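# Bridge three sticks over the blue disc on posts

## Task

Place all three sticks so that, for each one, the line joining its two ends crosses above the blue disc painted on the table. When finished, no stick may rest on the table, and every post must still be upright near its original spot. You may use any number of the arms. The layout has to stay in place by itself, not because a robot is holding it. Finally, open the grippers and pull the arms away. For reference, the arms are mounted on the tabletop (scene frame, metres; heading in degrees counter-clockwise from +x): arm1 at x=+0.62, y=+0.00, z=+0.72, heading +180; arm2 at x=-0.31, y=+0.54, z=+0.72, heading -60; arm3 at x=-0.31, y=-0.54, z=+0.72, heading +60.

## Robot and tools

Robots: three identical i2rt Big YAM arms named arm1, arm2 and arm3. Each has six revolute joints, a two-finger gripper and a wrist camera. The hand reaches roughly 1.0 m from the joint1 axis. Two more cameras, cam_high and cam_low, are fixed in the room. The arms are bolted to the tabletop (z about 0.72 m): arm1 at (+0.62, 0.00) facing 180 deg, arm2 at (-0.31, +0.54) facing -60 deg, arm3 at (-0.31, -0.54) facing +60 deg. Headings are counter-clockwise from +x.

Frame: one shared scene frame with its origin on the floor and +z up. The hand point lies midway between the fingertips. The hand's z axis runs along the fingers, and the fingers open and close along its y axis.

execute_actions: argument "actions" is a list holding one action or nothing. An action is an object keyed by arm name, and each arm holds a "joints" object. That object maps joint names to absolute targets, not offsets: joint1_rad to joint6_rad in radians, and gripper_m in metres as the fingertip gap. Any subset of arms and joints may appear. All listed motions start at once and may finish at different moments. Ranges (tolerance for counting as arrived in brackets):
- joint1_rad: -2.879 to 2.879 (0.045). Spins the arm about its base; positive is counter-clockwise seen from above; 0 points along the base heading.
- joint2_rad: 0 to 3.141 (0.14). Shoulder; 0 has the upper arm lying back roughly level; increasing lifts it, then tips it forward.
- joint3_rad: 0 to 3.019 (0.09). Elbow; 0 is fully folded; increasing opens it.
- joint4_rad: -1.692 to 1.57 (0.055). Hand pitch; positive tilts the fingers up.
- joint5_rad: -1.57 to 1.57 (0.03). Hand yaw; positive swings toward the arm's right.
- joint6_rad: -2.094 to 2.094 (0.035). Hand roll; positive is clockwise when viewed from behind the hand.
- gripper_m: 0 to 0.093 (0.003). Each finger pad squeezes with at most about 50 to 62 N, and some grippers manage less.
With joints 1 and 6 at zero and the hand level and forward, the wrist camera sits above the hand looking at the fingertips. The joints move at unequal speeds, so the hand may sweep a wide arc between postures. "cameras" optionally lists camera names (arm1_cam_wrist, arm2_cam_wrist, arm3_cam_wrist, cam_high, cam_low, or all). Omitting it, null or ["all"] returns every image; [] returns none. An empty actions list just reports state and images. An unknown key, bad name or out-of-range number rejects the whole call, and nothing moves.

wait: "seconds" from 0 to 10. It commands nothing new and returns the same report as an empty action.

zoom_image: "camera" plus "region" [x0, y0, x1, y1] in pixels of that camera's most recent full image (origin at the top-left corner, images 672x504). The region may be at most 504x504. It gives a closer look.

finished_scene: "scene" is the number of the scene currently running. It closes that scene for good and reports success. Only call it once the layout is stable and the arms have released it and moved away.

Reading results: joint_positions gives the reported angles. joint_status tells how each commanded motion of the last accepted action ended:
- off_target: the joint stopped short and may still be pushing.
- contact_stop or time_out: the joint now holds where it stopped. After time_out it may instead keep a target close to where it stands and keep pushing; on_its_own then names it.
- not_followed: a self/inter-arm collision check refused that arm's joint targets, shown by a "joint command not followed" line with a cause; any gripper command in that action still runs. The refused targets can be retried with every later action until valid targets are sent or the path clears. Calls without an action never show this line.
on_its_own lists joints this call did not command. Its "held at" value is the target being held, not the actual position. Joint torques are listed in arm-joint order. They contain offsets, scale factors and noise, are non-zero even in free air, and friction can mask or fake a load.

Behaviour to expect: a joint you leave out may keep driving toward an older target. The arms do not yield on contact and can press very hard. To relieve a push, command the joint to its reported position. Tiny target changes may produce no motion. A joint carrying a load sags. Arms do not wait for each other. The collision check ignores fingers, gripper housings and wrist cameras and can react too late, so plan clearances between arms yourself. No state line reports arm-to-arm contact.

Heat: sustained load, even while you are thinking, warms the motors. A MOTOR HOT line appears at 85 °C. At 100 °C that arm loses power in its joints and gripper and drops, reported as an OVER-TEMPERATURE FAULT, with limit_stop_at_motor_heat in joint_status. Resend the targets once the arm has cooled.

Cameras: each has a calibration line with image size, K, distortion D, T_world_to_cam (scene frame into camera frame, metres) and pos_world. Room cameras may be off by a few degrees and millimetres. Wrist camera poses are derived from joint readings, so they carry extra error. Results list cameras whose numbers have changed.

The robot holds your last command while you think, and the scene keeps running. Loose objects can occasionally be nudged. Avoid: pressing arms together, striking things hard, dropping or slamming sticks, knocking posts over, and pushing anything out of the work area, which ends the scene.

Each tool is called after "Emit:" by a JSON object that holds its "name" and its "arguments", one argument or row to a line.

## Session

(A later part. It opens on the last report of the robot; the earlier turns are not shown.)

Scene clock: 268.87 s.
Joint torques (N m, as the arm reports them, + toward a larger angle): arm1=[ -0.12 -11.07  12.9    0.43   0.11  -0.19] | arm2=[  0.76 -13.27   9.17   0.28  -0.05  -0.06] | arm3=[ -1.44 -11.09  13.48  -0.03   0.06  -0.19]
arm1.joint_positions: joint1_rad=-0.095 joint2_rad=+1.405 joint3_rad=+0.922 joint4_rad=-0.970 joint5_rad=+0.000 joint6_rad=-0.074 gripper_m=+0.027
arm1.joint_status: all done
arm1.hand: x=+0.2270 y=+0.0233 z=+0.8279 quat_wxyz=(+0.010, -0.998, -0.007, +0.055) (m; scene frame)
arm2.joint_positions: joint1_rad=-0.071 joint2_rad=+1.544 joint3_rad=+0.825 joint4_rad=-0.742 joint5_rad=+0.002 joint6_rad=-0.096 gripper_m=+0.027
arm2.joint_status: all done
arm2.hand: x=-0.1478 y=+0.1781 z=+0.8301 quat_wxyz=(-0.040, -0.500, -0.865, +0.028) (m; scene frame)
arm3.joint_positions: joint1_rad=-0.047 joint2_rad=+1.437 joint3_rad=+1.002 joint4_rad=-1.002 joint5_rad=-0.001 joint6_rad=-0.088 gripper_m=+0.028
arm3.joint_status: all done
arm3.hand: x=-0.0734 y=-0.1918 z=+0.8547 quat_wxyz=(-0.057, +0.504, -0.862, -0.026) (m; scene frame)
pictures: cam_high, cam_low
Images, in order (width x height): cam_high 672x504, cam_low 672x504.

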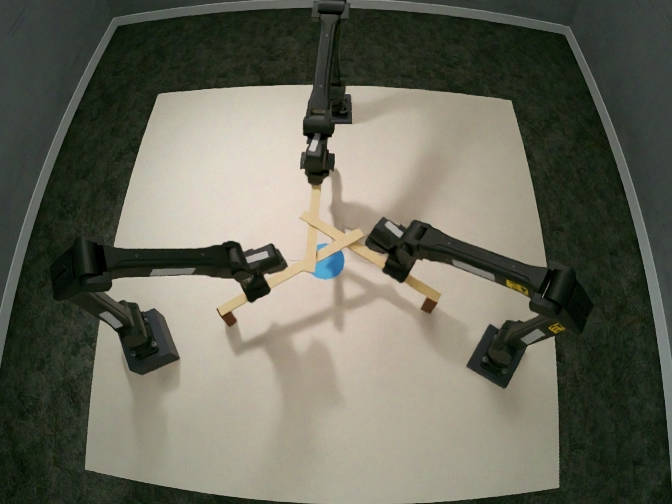

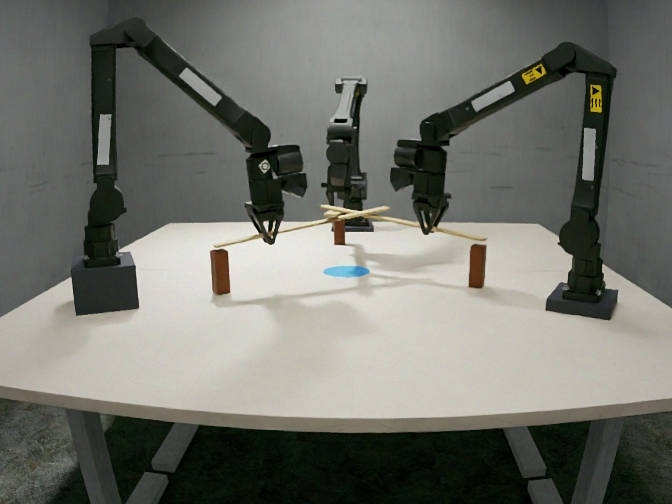

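Emit:
{"name": "execute_actions", "arguments": {
  "actions": [
    {"arm1":{"joints":{"joint2_rad":1.435}},"arm2":{"joints":{"joint2_rad":1.583}},"arm3":{"joints":{"joint2_rad":1.475,"joint4_rad":-0.969}}}
  ],
  "cameras": ["cam_low"]
}}

Emit:
{"name": "zoom_image", "arguments": {
  "camera": "cam_low",
  "region": [310, 190, 400, 250]
}}

Emit:
{"name": "zoom_image", "arguments": {
  "camera": "cam_low",
  "region": [195, 225, 275, 275]
}}

Emit:
{"name": "zoom_image", "arguments": {
  "camera": "cam_low",
  "region": [420, 220, 500, 270]
}}

Scene clock: 302.57 s.
Joint torques (N m, as the arm reports them, + toward a larger angle): arm1=[ -0.33 -10.08  12.95   0.07   0.11  -0.23] | arm2=[  0.78 -10.95   8.86   0.31   0.01  -0.11] | arm3=[-1.48 -9.21 13.23  0.62  0.03 -0.15]
arm1.joint_positions: joint1_rad=-0.095 joint2_rad=+1.431 joint3_rad=+0.922 joint4_rad=-0.970 joint5_rad=+0.000 joint6_rad=-0.074 gripper_m=+0.027
arm1.joint_status: all done
arm1.hand: x=+0.2281 y=+0.0234 z=+0.8184 quat_wxyz=(+0.009, -0.999, -0.007, +0.042) (m; scene frame)
arm2.joint_positions: joint1_rad=-0.071 joint2_rad=+1.568 joint3_rad=+0.825 joint4_rad=-0.742 joint5_rad=+0.001 joint6_rad=-0.097 gripper_m=+0.027
arm2.joint_status: all done
arm2.hand: x=-0.1487 y=+0.1806 z=+0.8214 quat_wxyz=(-0.031, -0.500, -0.865, +0.021) (m; scene frame)
arm3.joint_positions: joint1_rad=-0.047 joint2_rad=+1.469 joint3_rad=+1.002 joint4_rad=-0.984 joint5_rad=-0.001 joint6_rad=-0.090 gripper_m=+0.028
arm3.joint_status: all done
arm3.hand: x=-0.0714 y=-0.1889 z=+0.8426 quat_wxyz=(-0.051, +0.505, -0.861, -0.023) (m; scene frame)
pictures: cam_low
Images, in order (width x height): cam_low 672x504.

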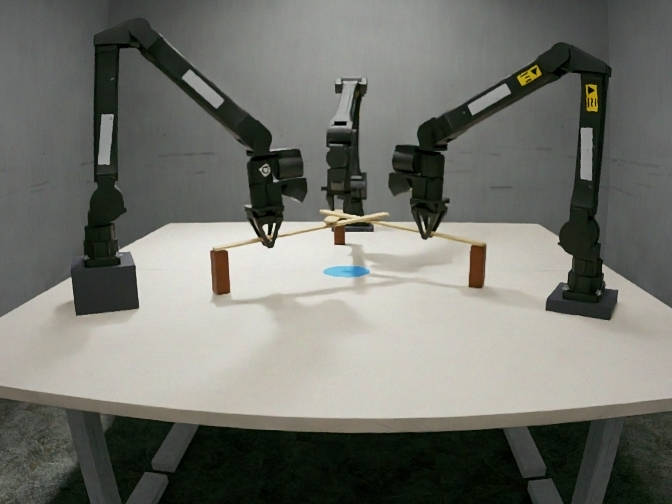

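Region (310, 190, 400, 250) of cam_low's 672x504 image, scaled by 5.600, with more detail than that image has.

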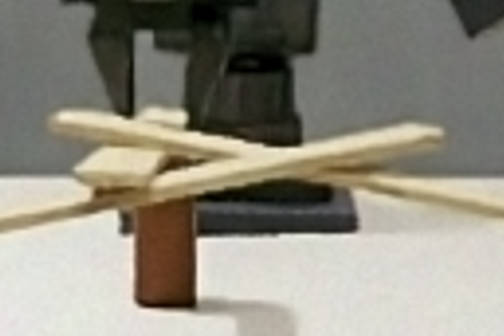

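Region (195, 225, 275, 275) of cam_low's 672x504 image, scaled by 6.300, with more detail than that image has; it fills the top 315 rows of this view, and the rest is white.

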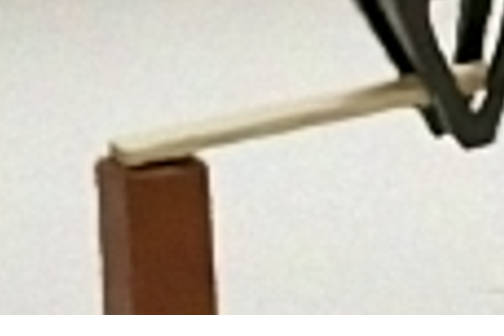

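Region (420, 220, 500, 270) of cam_low's 672x504 image, scaled by 6.300, with more detail than that image has; it fills the top 315 rows of this view, and the rest is white.

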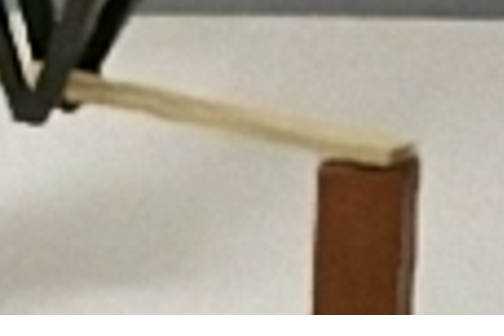

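Everything is within a few millimetres of its resting pose. I'll release all three together.

Emit:
{"name": "execute_actions", "arguments": {
  "actions": [
    {"arm1":{"joints":{"gripper_m":0.06}},"arm2":{"joints":{"gripper_m":0.06}},"arm3":{"joints":{"gripper_m":0.06}}}
  ],
  "cameras": ["cam_low","cam_high"]
}}

Emit:
{"name": "zoom_image", "arguments": {
  "camera": "cam_low",
  "region": [200, 190, 500, 300]
}}

Scene clock: 309.73 s.
Joint torques (N m, as the arm reports them, + toward a larger angle): arm1=[-0.44 -9.54 12.93  0.25  0.11 -0.19] | arm2=[  0.86 -10.97   8.98   0.23   0.01  -0.04] | arm3=[-1.57 -9.47 13.27  0.63  0.02 -0.17]
arm1.joint_positions: joint1_rad=-0.095 joint2_rad=+1.431 joint3_rad=+0.922 joint4_rad=-0.970 joint5_rad=+0.000 joint6_rad=-0.075 gripper_m=+0.060
arm1.joint_status: all done
arm1.hand: x=+0.2281 y=+0.0234 z=+0.8184 quat_wxyz=(+0.009, -0.999, -0.007, +0.042) (m; scene frame)
arm2.joint_positions: joint1_rad=-0.071 joint2_rad=+1.568 joint3_rad=+0.825 joint4_rad=-0.742 joint5_rad=+0.001 joint6_rad=-0.097 gripper_m=+0.060
arm2.joint_status: all done
arm2.hand: x=-0.1487 y=+0.1806 z=+0.8214 quat_wxyz=(-0.031, -0.500, -0.865, +0.021) (m; scene frame)
arm3.joint_positions: joint1_rad=-0.047 joint2_rad=+1.469 joint3_rad=+1.002 joint4_rad=-0.982 joint5_rad=-0.001 joint6_rad=-0.091 gripper_m=+0.060
arm3.joint_status: all done
arm3.hand: x=-0.0712 y=-0.1886 z=+0.8427 quat_wxyz=(-0.051, +0.505, -0.861, -0.024) (m; scene frame)
pictures: cam_high, cam_low
Images, in order (width x height): cam_high 672x504, cam_low 672x504.

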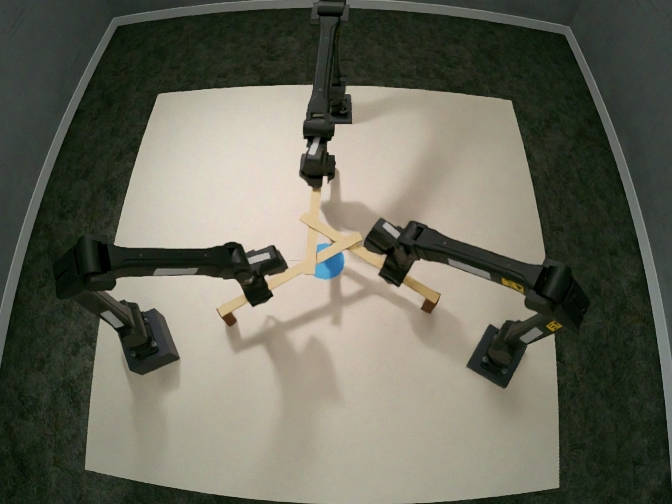

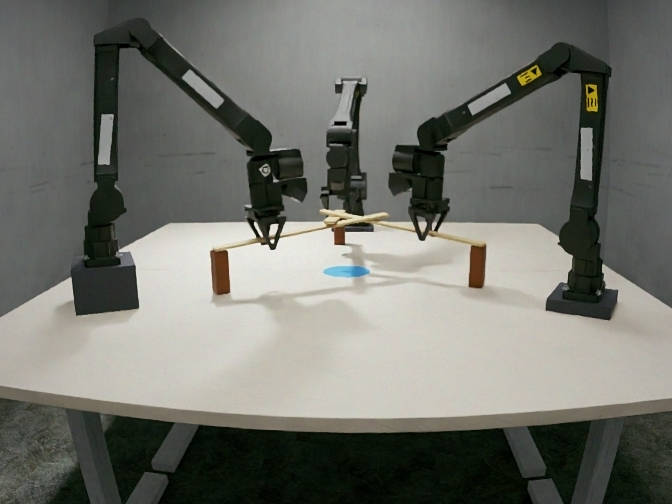

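Region (200, 190, 500, 300) of cam_low's 672x504 image, scaled by 1.680, with more detail than that image has; it fills the top 185 rows of this view, and the rest is white.

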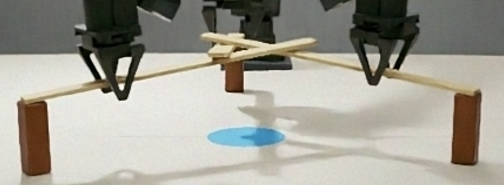

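Emit:
{"name": "execute_actions", "arguments": {
  "actions": [
    {"arm1":{"joints":{"joint2_rad":0.85}},"arm2":{"joints":{"joint2_rad":0.97}},"arm3":{"joints":{"joint2_rad":0.88}}}
  ]
}}

Emit:
{"name": "zoom_image", "arguments": {
  "camera": "cam_high",
  "region": [200, 130, 460, 335]
}}

Scene clock: 319.07 s.
Joint torques (N m, as the arm reports them, + toward a larger angle): arm1=[-0.21 -3.03 14.79  1.26  0.1  -0.17] | arm2=[ 0.62 -6.12 11.68  1.47  0.02 -0.09] | arm3=[-0.96 -2.76 15.5   1.51  0.05 -0.17]
arm1.joint_positions: joint1_rad=-0.095 joint2_rad=+0.842 joint3_rad=+0.922 joint4_rad=-0.970 joint5_rad=+0.000 joint6_rad=-0.075 gripper_m=+0.060
arm1.joint_status: all done
arm1.hand: x=+0.2631 y=+0.0186 z=+1.0318 quat_wxyz=(+0.028, -0.944, -0.009, +0.330) (m; scene frame)
arm2.joint_positions: joint1_rad=-0.071 joint2_rad=+0.960 joint3_rad=+0.825 joint4_rad=-0.742 joint5_rad=+0.001 joint6_rad=-0.097 gripper_m=+0.060
arm2.joint_status: all done
arm2.hand: x=-0.1461 y=+0.1735 z=+1.0548 quat_wxyz=(-0.273, -0.472, -0.816, +0.194) (m; scene frame)
arm3.joint_positions: joint1_rad=-0.047 joint2_rad=+0.866 joint3_rad=+1.002 joint4_rad=-0.981 joint5_rad=-0.001 joint6_rad=-0.091 gripper_m=+0.060
arm3.joint_status: all done
arm3.hand: x=-0.0997 y=-0.2295 z=+1.0755 quat_wxyz=(-0.318, +0.474, -0.808, -0.149) (m; scene frame)
pictures: arm1_cam_wrist, arm2_cam_wrist, arm3_cam_wrist, cam_high, cam_low
camera_calibration (this result's frames):
arm1_cam_wrist: T_world_to_cam=[[0.0121127, 0.998735, 0.0488035, -0.0685305], [0.999154, -0.0101712, -0.0398363, -0.218385], [-0.0392895, 0.0492448, -0.998014, 1.16422], [0, 0, 0, 1]] pos_world=[0.264772, 0.00889087, 1.15655]
arm2_cam_wrist: T_world_to_cam=[[-0.878698, -0.474068, 0.0561126, -0.101066], [-0.476716, 0.877583, -0.0508985, -0.164115], [-0.0251141, -0.0714742, -0.997126, 1.18289], [0, 0, 0, 1]] pos_world=[-0.137336, 0.180659, 1.17681]
arm3_cam_wrist: T_world_to_cam=[[0.864817, -0.499174, 0.0540041, -0.0812004], [-0.4951, -0.865717, -0.0735537, -0.166895], [0.0834683, 0.036873, -0.995828, 1.21306], [0, 0, 0, 1]] pos_world=[-0.113658, -0.229746, 1.20011]
Images, in order (width x height): arm1_cam_wrist 672x504, arm2_cam_wrist 672x504, arm3_cam_wrist 672x504, cam_high 672x504, cam_low 672x504.

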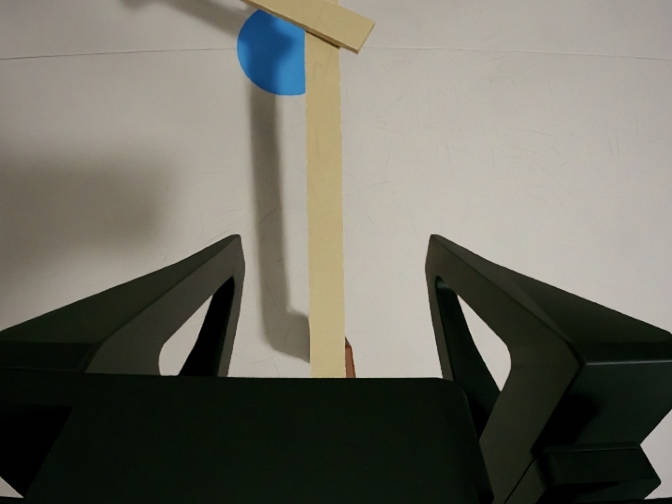

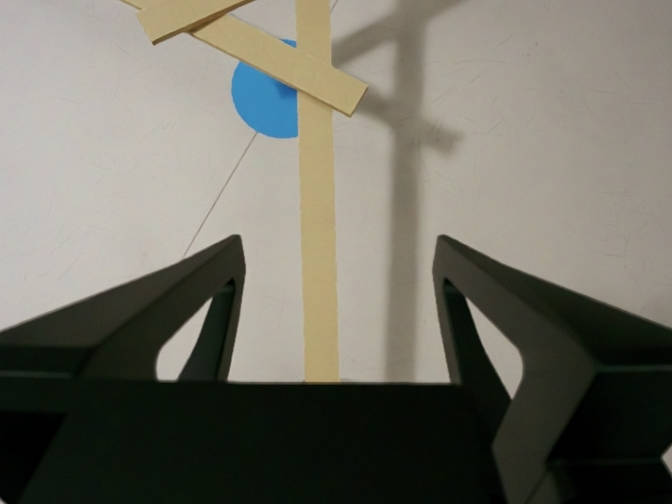

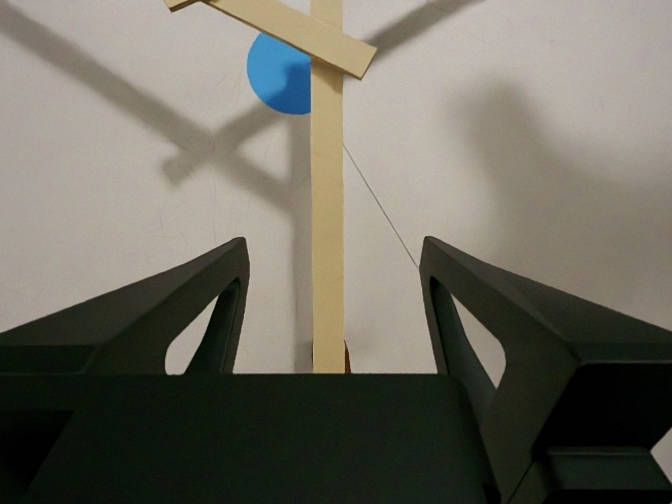

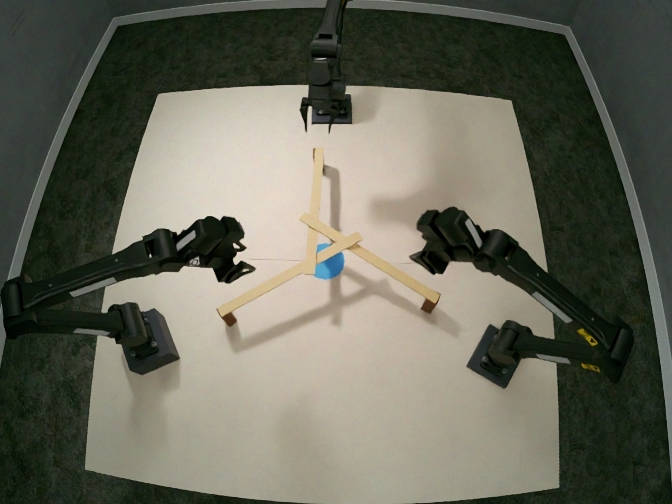

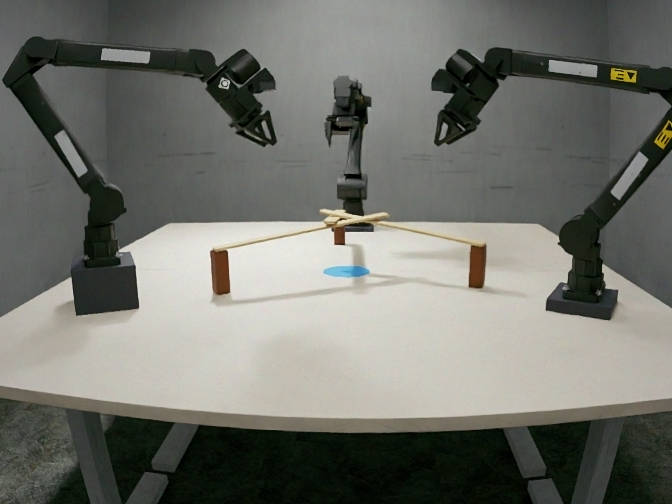

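Region (200, 130, 460, 335) of cam_high's 672x504 image, scaled by 1.938, with more detail than that image has; it fills the top 397 rows of this view, and the rest is white.

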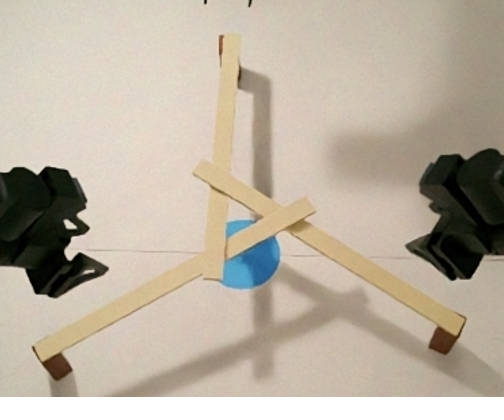

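Emit:
{"name": "finished_scene", "arguments": {
  "scene": 2
}}

The scene is finished: the task was done.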